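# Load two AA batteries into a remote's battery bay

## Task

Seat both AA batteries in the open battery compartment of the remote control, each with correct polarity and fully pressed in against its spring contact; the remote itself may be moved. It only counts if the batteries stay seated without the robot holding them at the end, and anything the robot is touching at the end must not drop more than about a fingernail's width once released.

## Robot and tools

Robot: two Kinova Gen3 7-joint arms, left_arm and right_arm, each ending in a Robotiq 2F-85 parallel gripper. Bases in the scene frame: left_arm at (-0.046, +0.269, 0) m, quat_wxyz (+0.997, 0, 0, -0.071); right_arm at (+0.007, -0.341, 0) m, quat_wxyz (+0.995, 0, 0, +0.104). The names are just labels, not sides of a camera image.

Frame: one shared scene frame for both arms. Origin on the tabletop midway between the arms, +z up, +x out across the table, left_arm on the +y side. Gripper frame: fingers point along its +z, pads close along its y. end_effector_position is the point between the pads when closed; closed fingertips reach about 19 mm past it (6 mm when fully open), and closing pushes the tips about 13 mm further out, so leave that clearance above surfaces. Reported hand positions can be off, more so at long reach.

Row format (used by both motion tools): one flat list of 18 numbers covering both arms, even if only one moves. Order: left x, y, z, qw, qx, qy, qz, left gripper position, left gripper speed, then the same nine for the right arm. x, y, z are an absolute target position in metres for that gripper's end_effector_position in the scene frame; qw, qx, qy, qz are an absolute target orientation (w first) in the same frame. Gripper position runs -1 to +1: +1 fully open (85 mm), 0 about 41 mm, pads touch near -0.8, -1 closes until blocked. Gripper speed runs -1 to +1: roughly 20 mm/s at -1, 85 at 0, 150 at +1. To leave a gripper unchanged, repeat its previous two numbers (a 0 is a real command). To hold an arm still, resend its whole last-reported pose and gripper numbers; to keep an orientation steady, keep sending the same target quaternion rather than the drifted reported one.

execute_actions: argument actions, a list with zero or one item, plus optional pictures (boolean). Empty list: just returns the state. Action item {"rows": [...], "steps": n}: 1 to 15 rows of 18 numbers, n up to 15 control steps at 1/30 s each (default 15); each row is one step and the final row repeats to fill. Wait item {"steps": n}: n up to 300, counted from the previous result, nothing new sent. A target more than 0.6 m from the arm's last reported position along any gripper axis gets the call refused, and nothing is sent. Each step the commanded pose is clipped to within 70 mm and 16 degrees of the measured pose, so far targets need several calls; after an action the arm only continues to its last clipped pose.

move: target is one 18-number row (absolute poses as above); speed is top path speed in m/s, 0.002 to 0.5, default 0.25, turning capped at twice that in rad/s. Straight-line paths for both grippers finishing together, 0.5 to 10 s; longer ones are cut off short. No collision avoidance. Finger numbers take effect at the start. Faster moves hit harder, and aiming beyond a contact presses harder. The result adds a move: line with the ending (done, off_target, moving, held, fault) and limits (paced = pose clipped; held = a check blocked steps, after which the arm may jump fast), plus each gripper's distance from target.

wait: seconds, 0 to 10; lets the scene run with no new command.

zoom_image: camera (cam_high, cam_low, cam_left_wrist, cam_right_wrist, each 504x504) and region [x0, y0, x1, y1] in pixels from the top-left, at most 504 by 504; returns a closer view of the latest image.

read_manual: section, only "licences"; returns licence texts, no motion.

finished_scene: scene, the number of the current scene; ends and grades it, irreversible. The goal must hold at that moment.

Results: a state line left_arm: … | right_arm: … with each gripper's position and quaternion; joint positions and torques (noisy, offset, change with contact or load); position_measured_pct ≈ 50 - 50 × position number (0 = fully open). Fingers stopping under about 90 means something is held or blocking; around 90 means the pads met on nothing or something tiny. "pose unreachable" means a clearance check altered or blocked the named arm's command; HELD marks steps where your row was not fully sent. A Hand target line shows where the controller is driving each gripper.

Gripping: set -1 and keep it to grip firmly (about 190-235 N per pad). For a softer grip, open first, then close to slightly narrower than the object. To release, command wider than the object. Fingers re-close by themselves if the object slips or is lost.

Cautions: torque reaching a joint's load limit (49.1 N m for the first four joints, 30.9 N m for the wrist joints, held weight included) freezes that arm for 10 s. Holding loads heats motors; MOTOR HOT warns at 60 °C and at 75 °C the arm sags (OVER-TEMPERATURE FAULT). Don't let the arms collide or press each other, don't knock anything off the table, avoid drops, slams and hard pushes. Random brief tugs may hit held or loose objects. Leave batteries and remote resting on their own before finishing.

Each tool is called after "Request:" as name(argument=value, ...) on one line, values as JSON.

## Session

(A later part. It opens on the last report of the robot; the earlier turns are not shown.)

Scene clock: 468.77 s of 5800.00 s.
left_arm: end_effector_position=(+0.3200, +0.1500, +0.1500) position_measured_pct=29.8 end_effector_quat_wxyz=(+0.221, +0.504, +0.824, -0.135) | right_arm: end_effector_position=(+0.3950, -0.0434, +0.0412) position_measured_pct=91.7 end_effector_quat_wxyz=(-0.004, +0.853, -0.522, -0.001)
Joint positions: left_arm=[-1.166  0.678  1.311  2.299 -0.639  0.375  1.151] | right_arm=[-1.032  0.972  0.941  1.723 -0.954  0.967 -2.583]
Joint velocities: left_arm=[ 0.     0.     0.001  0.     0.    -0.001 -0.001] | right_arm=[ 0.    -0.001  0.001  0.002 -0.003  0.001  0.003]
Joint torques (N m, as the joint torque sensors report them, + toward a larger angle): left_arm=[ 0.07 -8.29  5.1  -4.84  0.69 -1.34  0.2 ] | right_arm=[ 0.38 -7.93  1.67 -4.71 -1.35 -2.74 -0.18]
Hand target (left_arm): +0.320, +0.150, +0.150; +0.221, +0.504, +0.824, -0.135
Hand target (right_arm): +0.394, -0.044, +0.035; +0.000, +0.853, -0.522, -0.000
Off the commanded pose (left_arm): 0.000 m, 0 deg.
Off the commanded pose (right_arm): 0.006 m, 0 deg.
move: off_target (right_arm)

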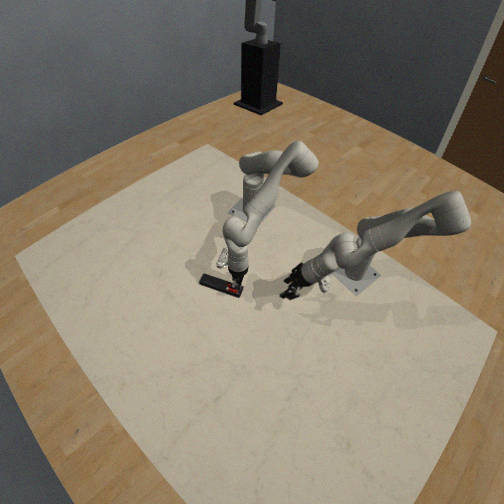

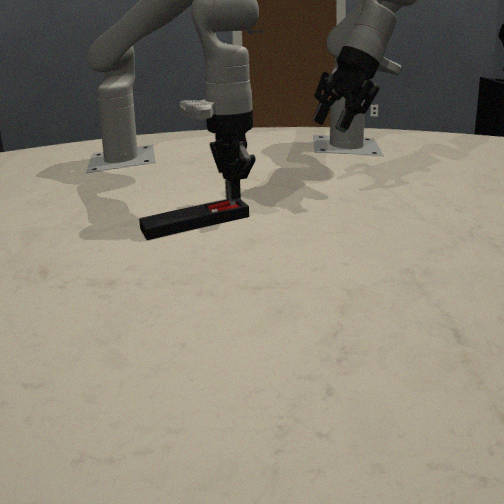

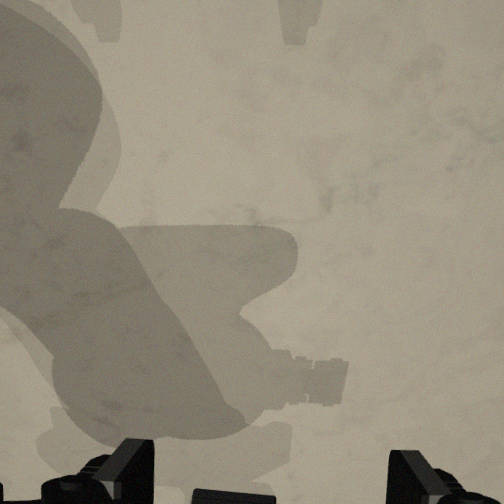

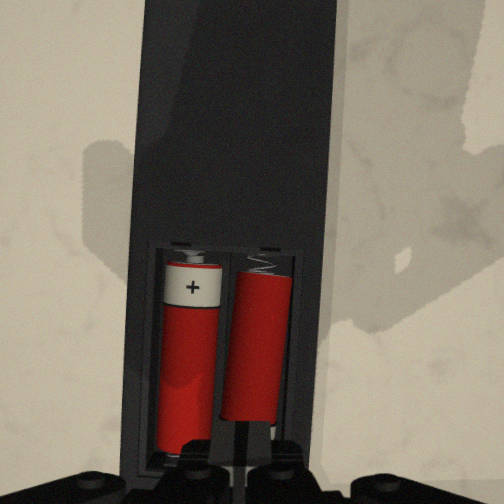

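Request:
move(target=[0.32,0.15,0.15,0.221,0.504,0.824,-0.135,0.4,0,0.385,-0.02,0.12,0,0.853,-0.522,0,-1,0], speed=0.1)

Request:
zoom_image(camera="cam_low", region=[195,185,255,225])

Request:
zoom_image(camera="cam_right_wrist", region=[150,100,350,350])

Scene clock: 479.40 s of 5800.00 s.
left_arm: end_effector_position=(+0.3200, +0.1500, +0.1500) position_measured_pct=29.8 end_effector_quat_wxyz=(+0.221, +0.504, +0.824, -0.135) | right_arm: end_effector_position=(+0.3852, -0.0201, +0.1200) position_measured_pct=91.7 end_effector_quat_wxyz=(+0.000, +0.853, -0.522, +0.000)
Joint positions: left_arm=[-1.166  0.678  1.311  2.299 -0.639  0.375  1.151] | right_arm=[-1.121  0.875  1.048  1.627 -0.821  1.138 -2.738]
Joint velocities: left_arm=[-0.001 -0.001 -0.001  0.    -0.001  0.     0.   ] | right_arm=[-0.003 -0.002  0.    -0.001  0.001  0.003 -0.001]
Joint torques (N m, as the joint torque sensors report them, + toward a larger angle): left_arm=[ 0.1  -8.4   4.77 -4.62  0.87 -1.46  0.13] | right_arm=[ -0.44 -17.04   5.86  -6.08   0.33   0.1   -0.13]
Hand target (left_arm): +0.320, +0.150, +0.150; +0.221, +0.504, +0.824, -0.135
Hand target (right_arm): +0.385, -0.020, +0.120; -0.000, +0.853, -0.522, +0.000
Off the commanded pose (left_arm): 0.000 m, 0 deg.
Off the commanded pose (right_arm): 0.000 m, 0 deg.
After step 90, 6.40 s passed at rest.
move: done

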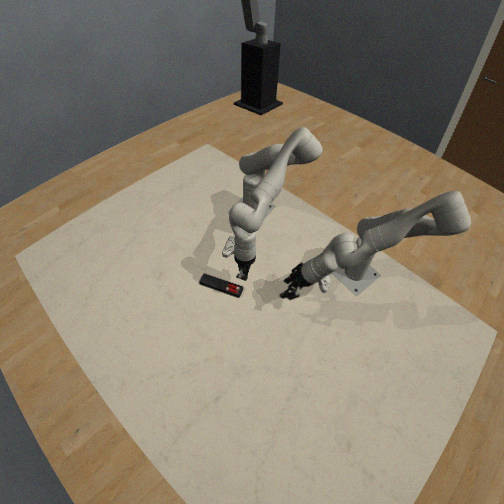

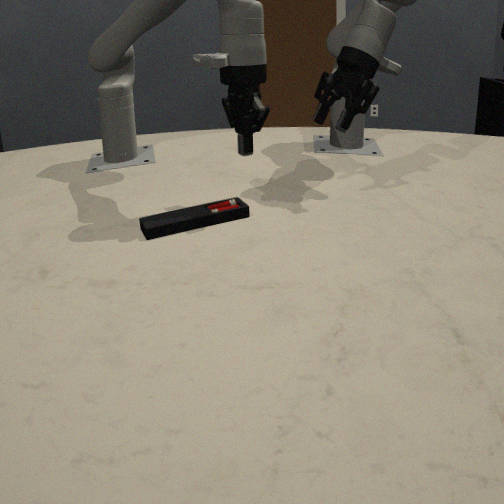

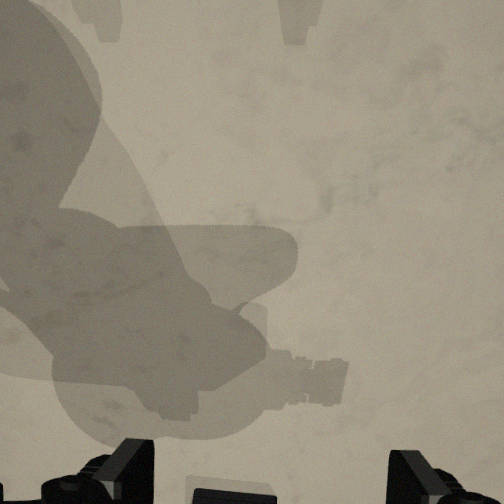

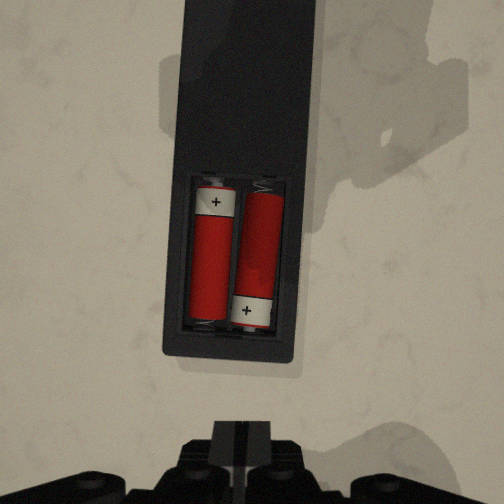

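Region (195, 185, 255, 225) of cam_low's 504x504 image, scaled by 8.400, with more detail than that image has.

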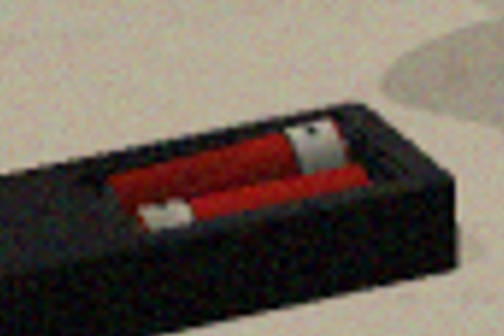

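Region (150, 100, 350, 350) of cam_right_wrist's 504x504 image, scaled by 2.016; it fills the left 403 columns of this view, and the rest is white.

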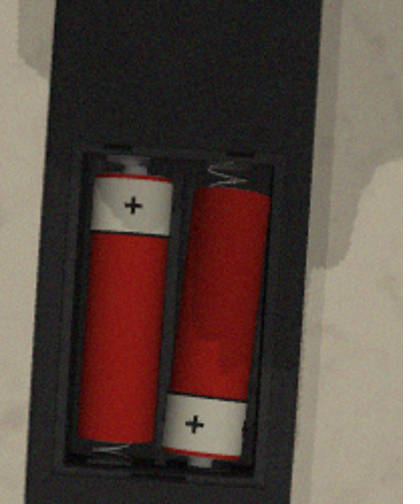

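Request:
move(target=[0.35,0.04,0.11,0.320,0.507,0.772,-0.210,-1,0,0.46,-0.18,0.09,-0.142,0.807,-0.530,-0.216,0.6,0], speed=0.15)

Request:
move(target=[0.372,-0.004,0.07,0.320,0.507,0.772,-0.210,-1,0,0.457,-0.176,0.028,-0.142,0.807,-0.530,-0.216,0.6,0], speed=0.06)

Request:
move(target=[0.372,-0.004,0.07,0.320,0.507,0.772,-0.210,-1,0,0.457,-0.176,0.028,-0.142,0.807,-0.530,-0.216,-1,0])

Scene clock: 502.47 s of 5800.00 s.
left_arm: end_effector_position=(+0.3499, +0.0401, +0.1098) position_measured_pct=91.7 end_effector_quat_wxyz=(+0.320, +0.507, +0.772, -0.210) | right_arm: end_effector_position=(+0.4599, -0.1796, +0.0899) position_measured_pct=19.8 end_effector_quat_wxyz=(-0.143, +0.807, -0.530, -0.217)
Joint positions: left_arm=[-0.738  0.802  0.884  2.333 -0.742 -0.176  1.16 ] | right_arm=[-0.307  0.918  0.76   1.61  -1.064  1.373 -2.082]
Joint velocities: left_arm=[ 0.004  0.001 -0.001 -0.001 -0.    -0.001 -0.001] | right_arm=[ 0.006  0.003 -0.001 -0.002 -0.001  0.002  0.001]
Joint torques (N m, as the joint torque sensors report them, + toward a larger angle): left_arm=[  0.09 -11.65   5.4   -2.32   0.72  -1.63   0.12] | right_arm=[ -0.29 -19.4    3.59  -5.67  -0.43   1.07  -0.24]
Hand target (left_arm): +0.350, +0.040, +0.110; +0.320, +0.507, +0.772, -0.210
Hand target (right_arm): +0.460, -0.180, +0.090; -0.143, +0.807, -0.530, -0.217
Off the commanded pose (left_arm): 0.000 m, 0 deg.
Off the commanded pose (right_arm): 0.000 m, 0 deg.
After step 90, 17.80 s passed at rest.
move: done

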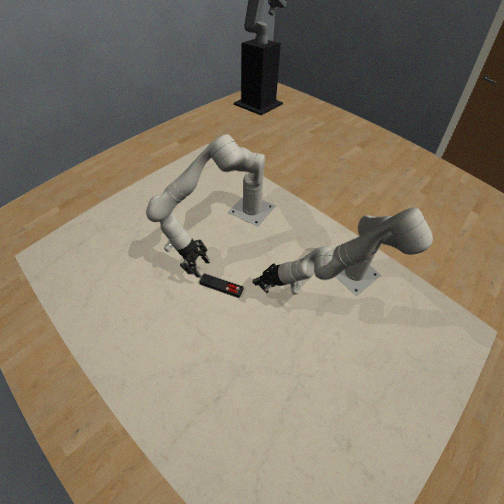

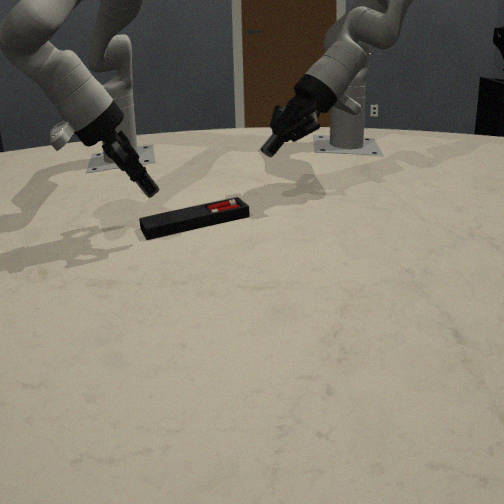

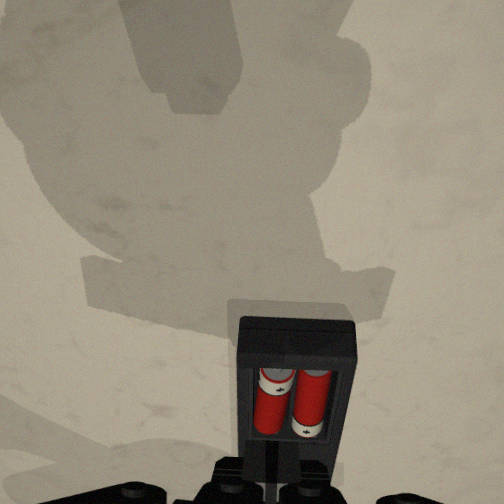

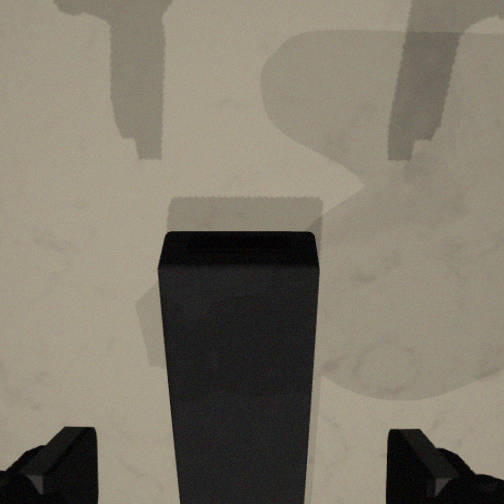

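Scene clock: 503.87 s of 5800.00 s.
left_arm: end_effector_position=(+0.3722, -0.0034, +0.0698) position_measured_pct=91.7 end_effector_quat_wxyz=(+0.320, +0.507, +0.772, -0.210) | right_arm: end_effector_position=(+0.4568, -0.1759, +0.0282) position_measured_pct=19.8 end_effector_quat_wxyz=(-0.142, +0.807, -0.530, -0.216)
Joint positions: left_arm=[-0.486  0.875  0.693  2.248 -0.651 -0.297  1.114] | right_arm=[-0.291  1.019  0.707  1.641 -1.145  1.283 -1.995]
Joint velocities: left_arm=[ 0.009  0.002 -0.001 -0.002  0.003 -0.001 -0.001] | right_arm=[ 0.003  0.004 -0.001  0.    -0.001 -0.001  0.001]
Joint torques (N m, as the joint torque sensors report them, + toward a larger angle): left_arm=[ -0.12 -13.38   5.23  -1.97   0.06  -1.87   0.24] | right_arm=[ -0.29 -19.27   4.02  -4.31  -0.29   1.48  -0.16]
Hand target (left_arm): +0.372, -0.004, +0.070; +0.320, +0.507, +0.772, -0.210
Hand target (right_arm): +0.457, -0.176, +0.028; -0.142, +0.807, -0.530, -0.216
Off the commanded pose (left_arm): 0.001 m, 0 deg.
Off the commanded pose (right_arm): 0.000 m, 0 deg.
move: done

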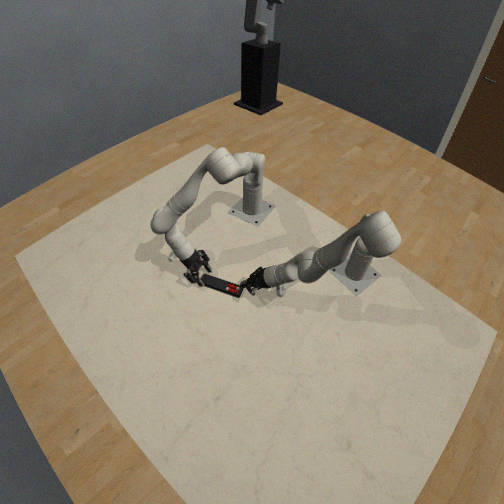

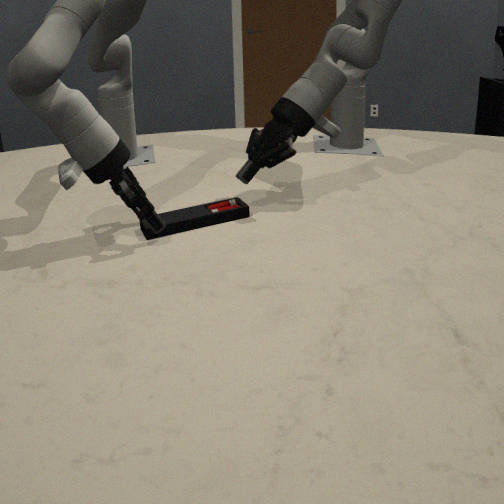

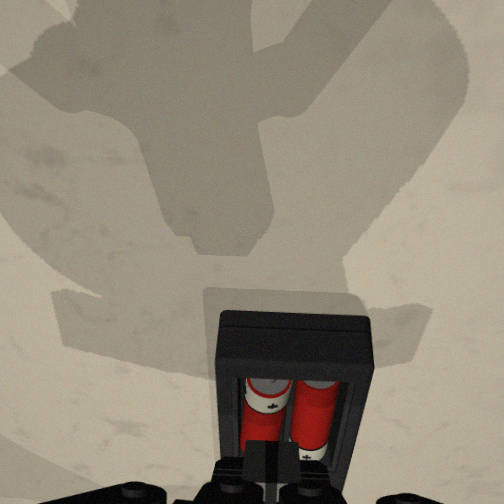

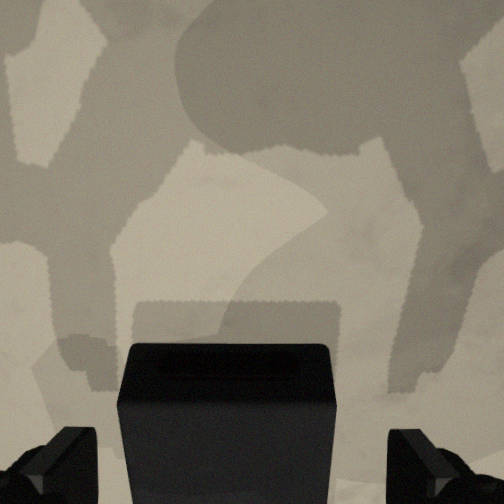

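Scene clock: 504.57 s of 5800.00 s.
left_arm: end_effector_position=(+0.3720, -0.0040, +0.0700) position_measured_pct=91.7 end_effector_quat_wxyz=(+0.320, +0.507, +0.772, -0.210) | right_arm: end_effector_position=(+0.4573, -0.1762, +0.0289) position_measured_pct=46.4 end_effector_quat_wxyz=(-0.143, +0.807, -0.530, -0.216)
Joint positions: left_arm=[-0.485  0.875  0.693  2.248 -0.65  -0.297  1.114] | right_arm=[-0.291  1.018  0.708  1.64  -1.145  1.284 -1.996]
Joint velocities: left_arm=[ 0.     0.    -0.    -0.     0.    -0.001  0.001] | right_arm=[ 0.     0.001  0.001 -0.     0.     0.001  0.   ]
Joint torques (N m, as the joint torque sensors report them, + toward a larger angle): left_arm=[  0.03 -13.59   5.11  -2.05   0.22  -1.59   0.03] | right_arm=[ -0.05 -18.32   3.11  -4.12  -0.62   1.05  -0.12]
Hand target (left_arm): +0.372, -0.004, +0.070; +0.320, +0.507, +0.772, -0.210
Hand target (right_arm): +0.457, -0.176, +0.028; -0.142, +0.807, -0.530, -0.216
Off the commanded pose (left_arm): 0.000 m, 0 deg.
Off the commanded pose (right_arm): 0.001 m, 0 deg.
move: done

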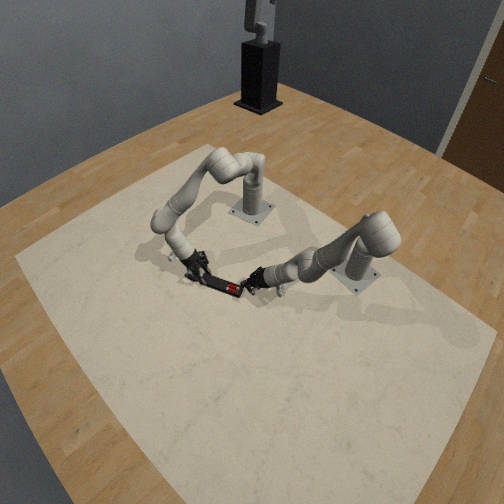

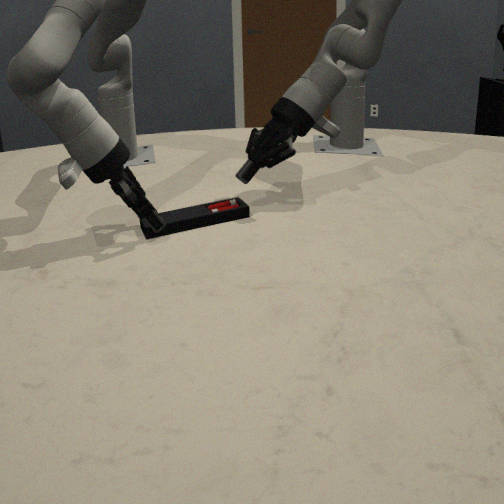

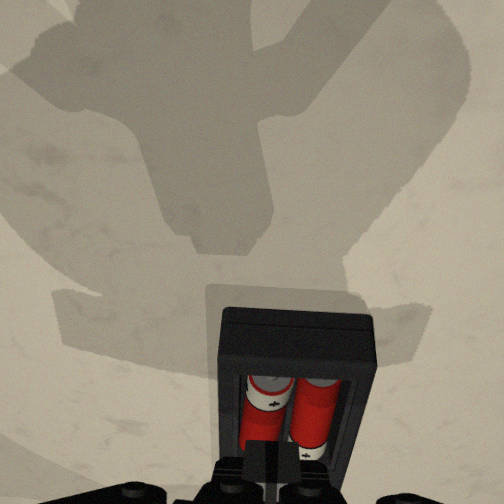

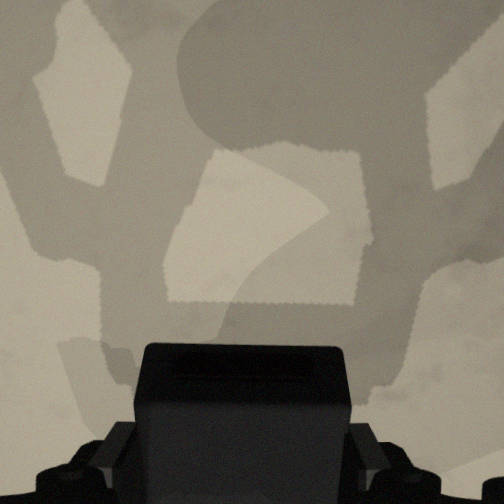

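Request:
move(target=[0.383,-0.022,0.052,0.320,0.507,0.772,-0.210,-1,0,0.457,-0.176,0.028,-0.142,0.807,-0.530,-0.216,-1,0], speed=0.03)

Request:
zoom_image(camera="cam_low", region=[180,160,270,230])

Request:
move(target=[0.391,-0.040,0.034,0.320,0.507,0.772,-0.210,-1,0,0.457,-0.176,0.028,-0.142,0.807,-0.530,-0.216,-1,0], speed=0.01)

Request:
zoom_image(camera="cam_low", region=[180,160,270,230])

Scene clock: 527.23 s of 5800.00 s.
left_arm: end_effector_position=(+0.3831, -0.0216, +0.0520) position_measured_pct=91.7 end_effector_quat_wxyz=(+0.320, +0.507, +0.772, -0.210) | right_arm: end_effector_position=(+0.4573, -0.1762, +0.0289) position_measured_pct=46.4 end_effector_quat_wxyz=(-0.143, +0.807, -0.530, -0.216)
Joint positions: left_arm=[-0.405  0.92   0.643  2.198 -0.62  -0.325  1.1  ] | right_arm=[-0.291  1.018  0.709  1.64  -1.145  1.284 -1.996]
Joint velocities: left_arm=[ 0.006  0.004 -0.001 -0.001  0.003  0.001 -0.   ] | right_arm=[-0.     0.     0.    -0.    -0.001  0.     0.   ]
Joint torques (N m, as the joint torque sensors report them, + toward a larger angle): left_arm=[  0.45 -14.76   5.36  -1.75   0.2   -1.62   0.07] | right_arm=[ -0.39 -18.17   3.41  -3.89  -0.44   0.95  -0.13]
Hand target (left_arm): +0.383, -0.022, +0.052; +0.320, +0.507, +0.772, -0.210
Hand target (right_arm): +0.457, -0.176, +0.028; -0.142, +0.807, -0.530, -0.216
Off the commanded pose (left_arm): 0.000 m, 0 deg.
Off the commanded pose (right_arm): 0.001 m, 0 deg.
After step 90, 18.47 s passed at rest.
move: done

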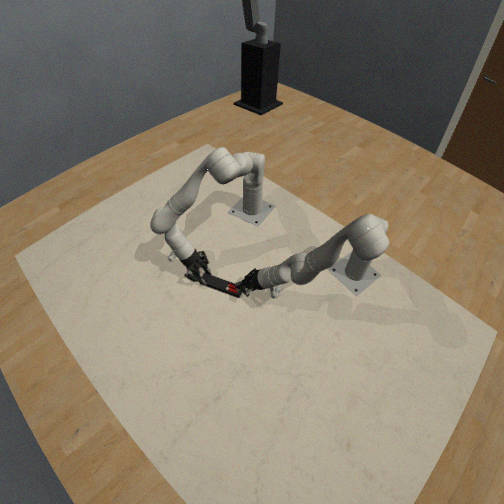

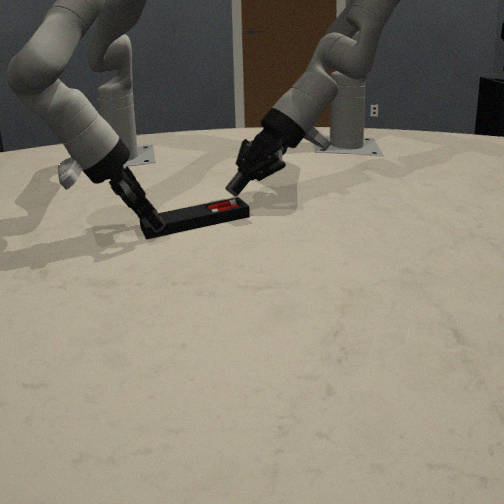

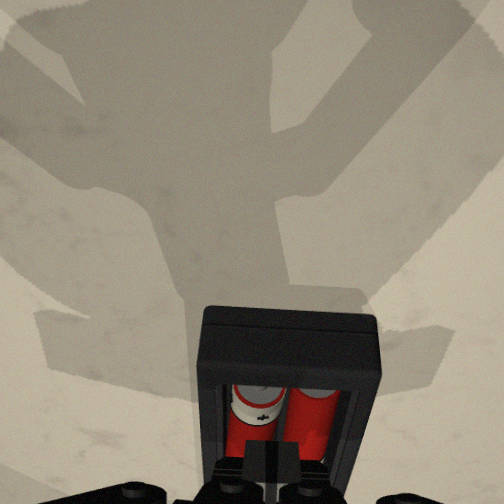

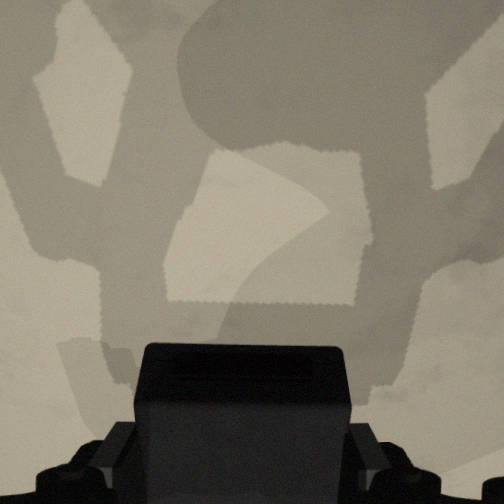

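Region (180, 160, 270, 230) of cam_low's 504x504 image, scaled by 5.600, with more detail than that image has.

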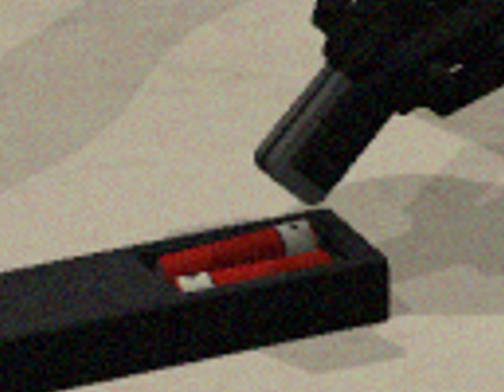

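Scene clock: 530.13 s of 5800.00 s.
left_arm: end_effector_position=(+0.3958, -0.0407, +0.0386) position_measured_pct=91.7 end_effector_quat_wxyz=(+0.327, +0.506, +0.771, -0.208) | right_arm: end_effector_position=(+0.4574, -0.1762, +0.0289) position_measured_pct=46.4 end_effector_quat_wxyz=(-0.143, +0.807, -0.530, -0.216)
Joint positions: left_arm=[-0.332  0.958  0.601  2.149 -0.592 -0.358  1.091] | right_arm=[-0.291  1.019  0.71   1.64  -1.146  1.285 -1.995]
Joint velocities: left_arm=[ 0.004  0.002 -0.003 -0.004 -0.001 -0.001  0.   ] | right_arm=[-0.  0.  0.  0.  0.  0.  0.]
Joint torques (N m, as the joint torque sensors report them, + toward a larger angle): left_arm=[  1.49 -11.98   2.83   1.17   0.18   0.61   0.2 ] | right_arm=[ -0.47 -18.44   3.44  -4.11  -0.53   0.99  -0.09]
Hand target (left_arm): +0.391, -0.040, +0.034; +0.320, +0.507, +0.772, -0.210
Hand target (right_arm): +0.457, -0.176, +0.028; -0.142, +0.807, -0.530, -0.216
Off the commanded pose (left_arm): 0.007 m, 1 deg.
Off the commanded pose (right_arm): 0.001 m, 0 deg.
move: off_target (left_arm)

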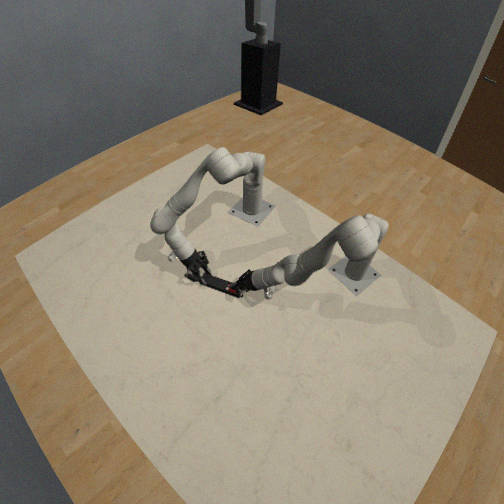

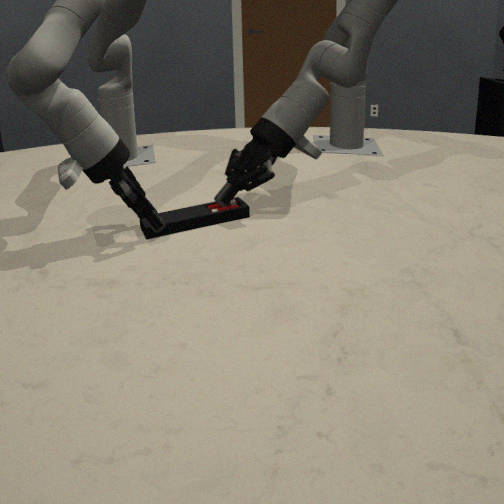

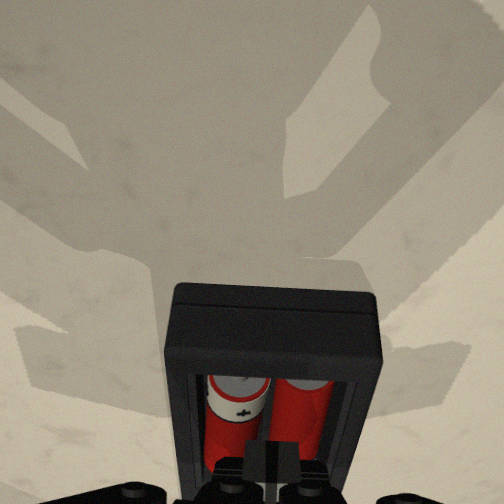

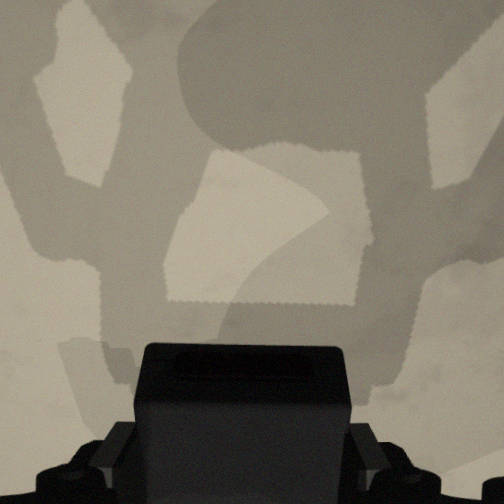

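Region (180, 160, 270, 230) of cam_low's 504x504 image, scaled by 5.600, with more detail than that image has.

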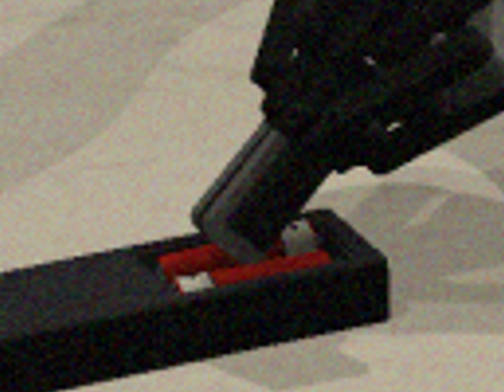

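Request:
move(target=[0.383,-0.025,0.056,0.320,0.507,0.772,-0.210,-1,0,0.457,-0.176,0.028,-0.142,0.807,-0.530,-0.216,-1,0], speed=0.03)

Request:
move(target=[0.380,-0.026,0.047,0.320,0.507,0.772,-0.210,-1,0,0.457,-0.176,0.028,-0.142,0.807,-0.530,-0.216,-1,0], speed=0.02)

Request:
zoom_image(camera="cam_low", region=[180,160,270,230])

Scene clock: 545.03 s of 5800.00 s.
left_arm: end_effector_position=(+0.3829, -0.0253, +0.0560) position_measured_pct=91.7 end_effector_quat_wxyz=(+0.320, +0.507, +0.772, -0.210) | right_arm: end_effector_position=(+0.4574, -0.1762, +0.0289) position_measured_pct=46.4 end_effector_quat_wxyz=(-0.143, +0.807, -0.530, -0.216)
Joint positions: left_arm=[-0.399  0.91   0.649  2.196 -0.617 -0.317  1.111] | right_arm=[-0.292  1.019  0.71   1.64  -1.146  1.285 -1.995]
Joint velocities: left_arm=[-0.007 -0.003  0.002  0.002 -0.002  0.002  0.001] | right_arm=[-0.    -0.    -0.     0.    -0.     0.001  0.001]
Joint torques (N m, as the joint torque sensors report them, + toward a larger angle): left_arm=[  0.57 -14.66   5.32  -1.43   0.28  -1.45   0.12] | right_arm=[ -0.31 -17.88   2.99  -4.41  -0.48   0.97   0.  ]
Hand target (left_arm): +0.383, -0.025, +0.056; +0.320, +0.507, +0.772, -0.210
Hand target (right_arm): +0.457, -0.176, +0.028; -0.142, +0.807, -0.530, -0.216
Off the commanded pose (left_arm): 0.000 m, 0 deg.
Off the commanded pose (right_arm): 0.001 m, 0 deg.
After step 90, 10.73 s passed at rest.
move: done

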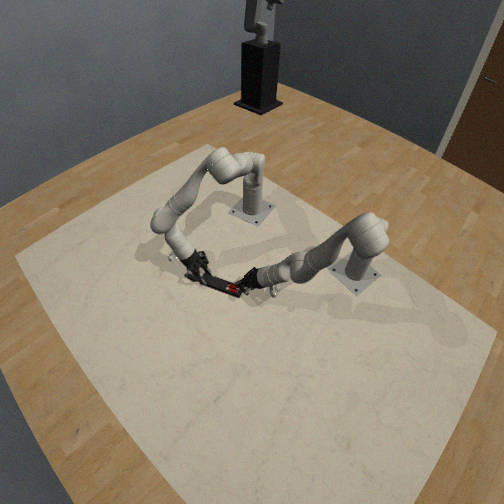

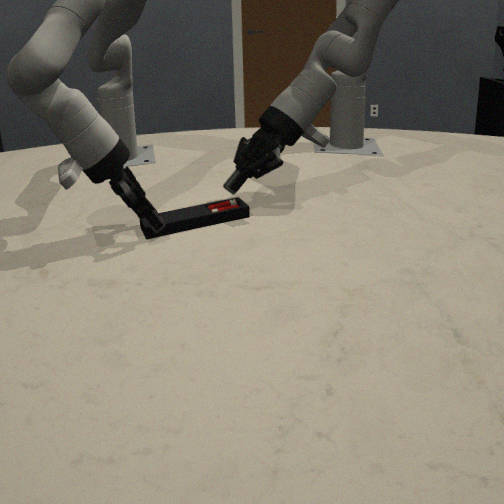

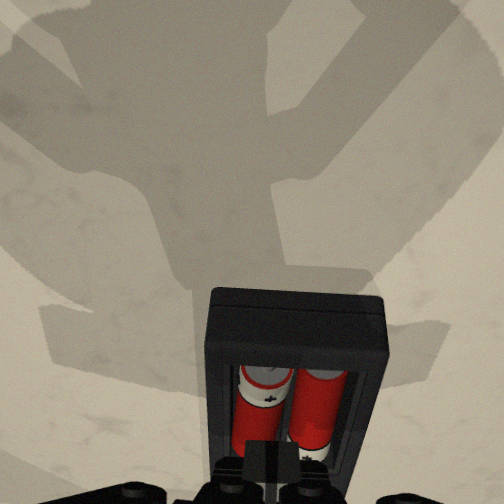

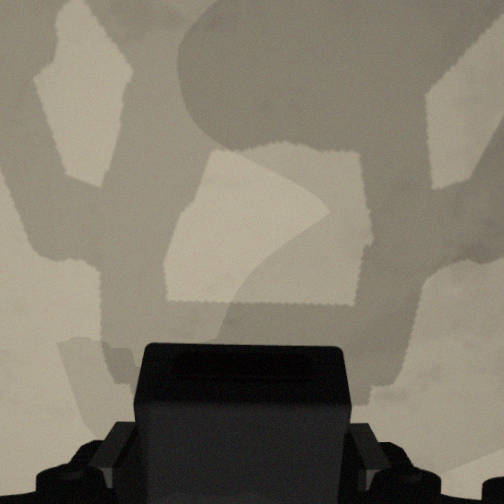

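Scene clock: 545.73 s of 5800.00 s.
left_arm: end_effector_position=(+0.3801, -0.0258, +0.0471) position_measured_pct=91.7 end_effector_quat_wxyz=(+0.320, +0.507, +0.772, -0.210) | right_arm: end_effector_position=(+0.4574, -0.1762, +0.0289) position_measured_pct=46.4 end_effector_quat_wxyz=(-0.143, +0.807, -0.530, -0.216)
Joint positions: left_arm=[-0.378  0.926  0.62   2.203 -0.608 -0.35   1.096] | right_arm=[-0.292  1.019  0.71   1.64  -1.146  1.285 -1.995]
Joint velocities: left_arm=[ 0.004  0.003 -0.003  0.001  0.    -0.006 -0.003] | right_arm=[-0.     0.001  0.001  0.    -0.001  0.     0.001]
Joint torques (N m, as the joint torque sensors report them, + toward a larger angle): left_arm=[  0.1  -14.68   5.29  -1.92   0.16  -1.81   0.  ] | right_arm=[ -0.41 -18.11   2.98  -4.35  -0.46   0.9   -0.18]
Hand target (left_arm): +0.380, -0.026, +0.047; +0.320, +0.507, +0.772, -0.210
Hand target (right_arm): +0.457, -0.176, +0.028; -0.142, +0.807, -0.530, -0.216
Off the commanded pose (left_arm): 0.000 m, 0 deg.
Off the commanded pose (right_arm): 0.001 m, 0 deg.
move: done

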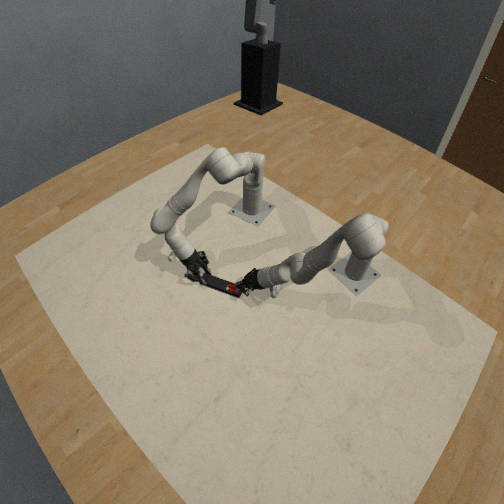

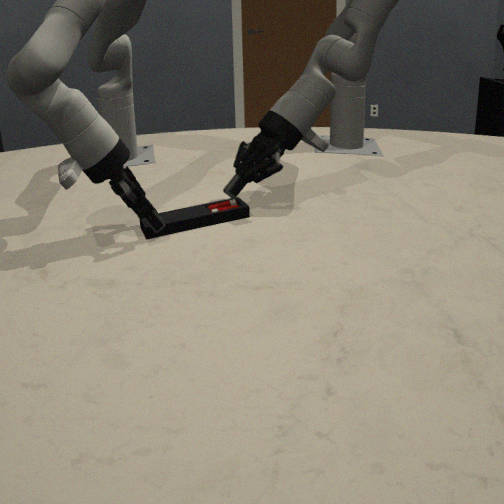

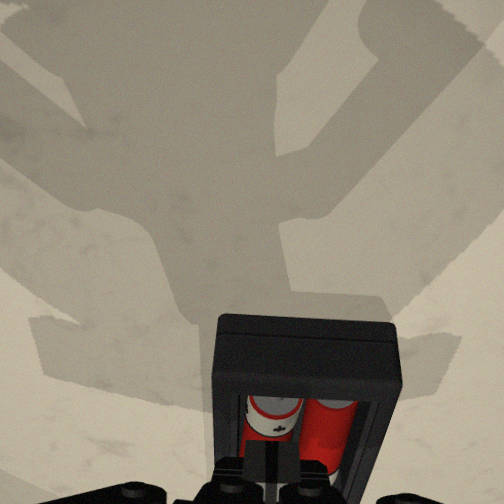

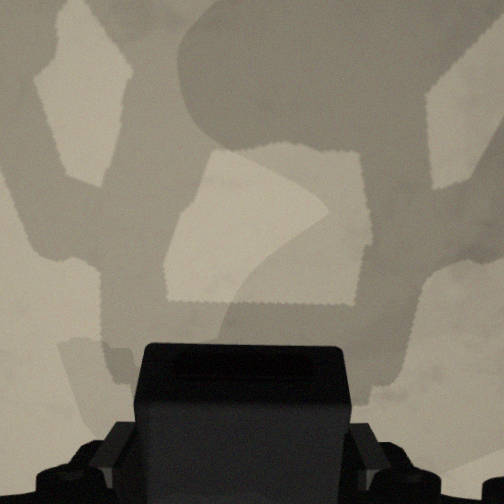

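Region (180, 160, 270, 230) of cam_low's 504x504 image, scaled by 5.600, with more detail than that image has.

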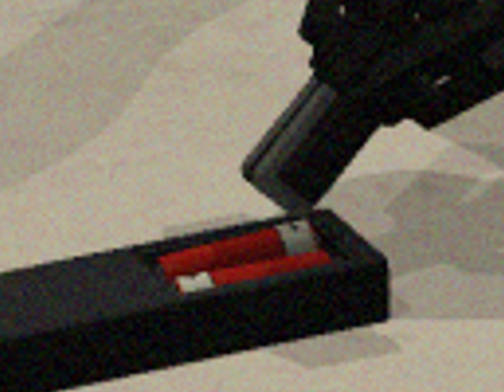

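Request:
move(target=[0.381,-0.028,0.036,0.320,0.507,0.772,-0.210,-1,0,0.457,-0.176,0.028,-0.142,0.807,-0.530,-0.216,-1,0], speed=0.008)

Request:
zoom_image(camera="cam_low", region=[180,160,270,230])

Scene clock: 556.17 s of 5800.00 s.
left_arm: end_effector_position=(+0.3824, -0.0301, +0.0409) position_measured_pct=91.7 end_effector_quat_wxyz=(+0.325, +0.508, +0.769, -0.210) | right_arm: end_effector_position=(+0.4575, -0.1763, +0.0289) position_measured_pct=46.4 end_effector_quat_wxyz=(-0.143, +0.807, -0.530, -0.216)
Joint positions: left_arm=[-0.357  0.944  0.599  2.196 -0.607 -0.38   1.083] | right_arm=[-0.292  1.019  0.711  1.64  -1.147  1.286 -1.995]
Joint velocities: left_arm=[ 0.002 -0.001 -0.003 -0.001 -0.004 -0.002  0.002] | right_arm=[-0.    -0.     0.     0.    -0.    -0.001  0.   ]
Joint torques (N m, as the joint torque sensors report them, + toward a larger angle): left_arm=[ 0.51 -9.33  1.87 -2.32  0.76  0.05 -0.09] | right_arm=[ -0.65 -18.19   2.96  -3.94  -0.5    1.02   0.01]
Hand target (left_arm): +0.381, -0.028, +0.036; +0.320, +0.507, +0.772, -0.210
Hand target (right_arm): +0.457, -0.176, +0.028; -0.142, +0.807, -0.530, -0.216
Off the commanded pose (left_arm): 0.006 m, 1 deg.
Off the commanded pose (right_arm): 0.001 m, 0 deg.
After step 90, 5.80 s passed at rest.
move: off_target (left_arm)

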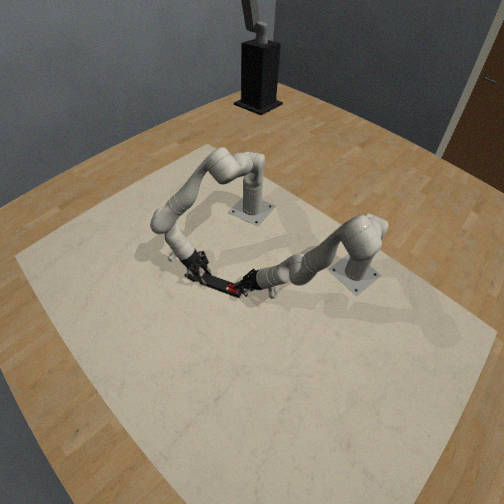

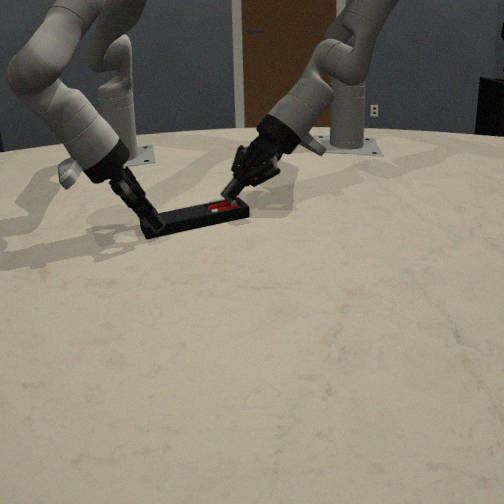

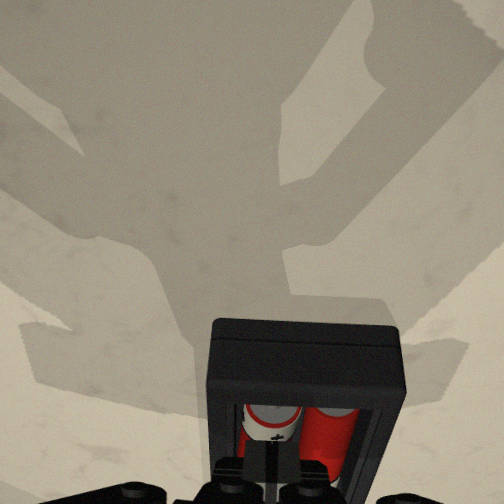

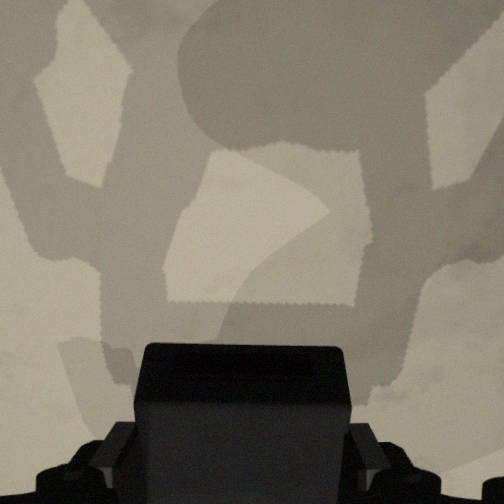

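Region (180, 160, 270, 230) of cam_low's 504x504 image, scaled by 5.600, with more detail than that image has.

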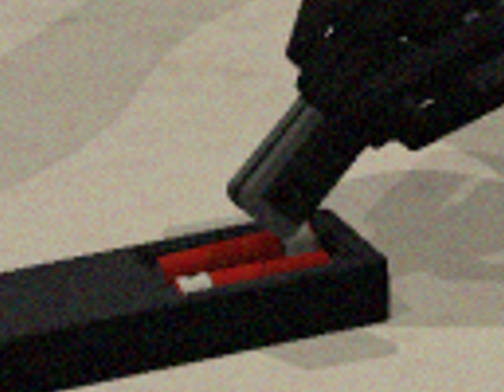

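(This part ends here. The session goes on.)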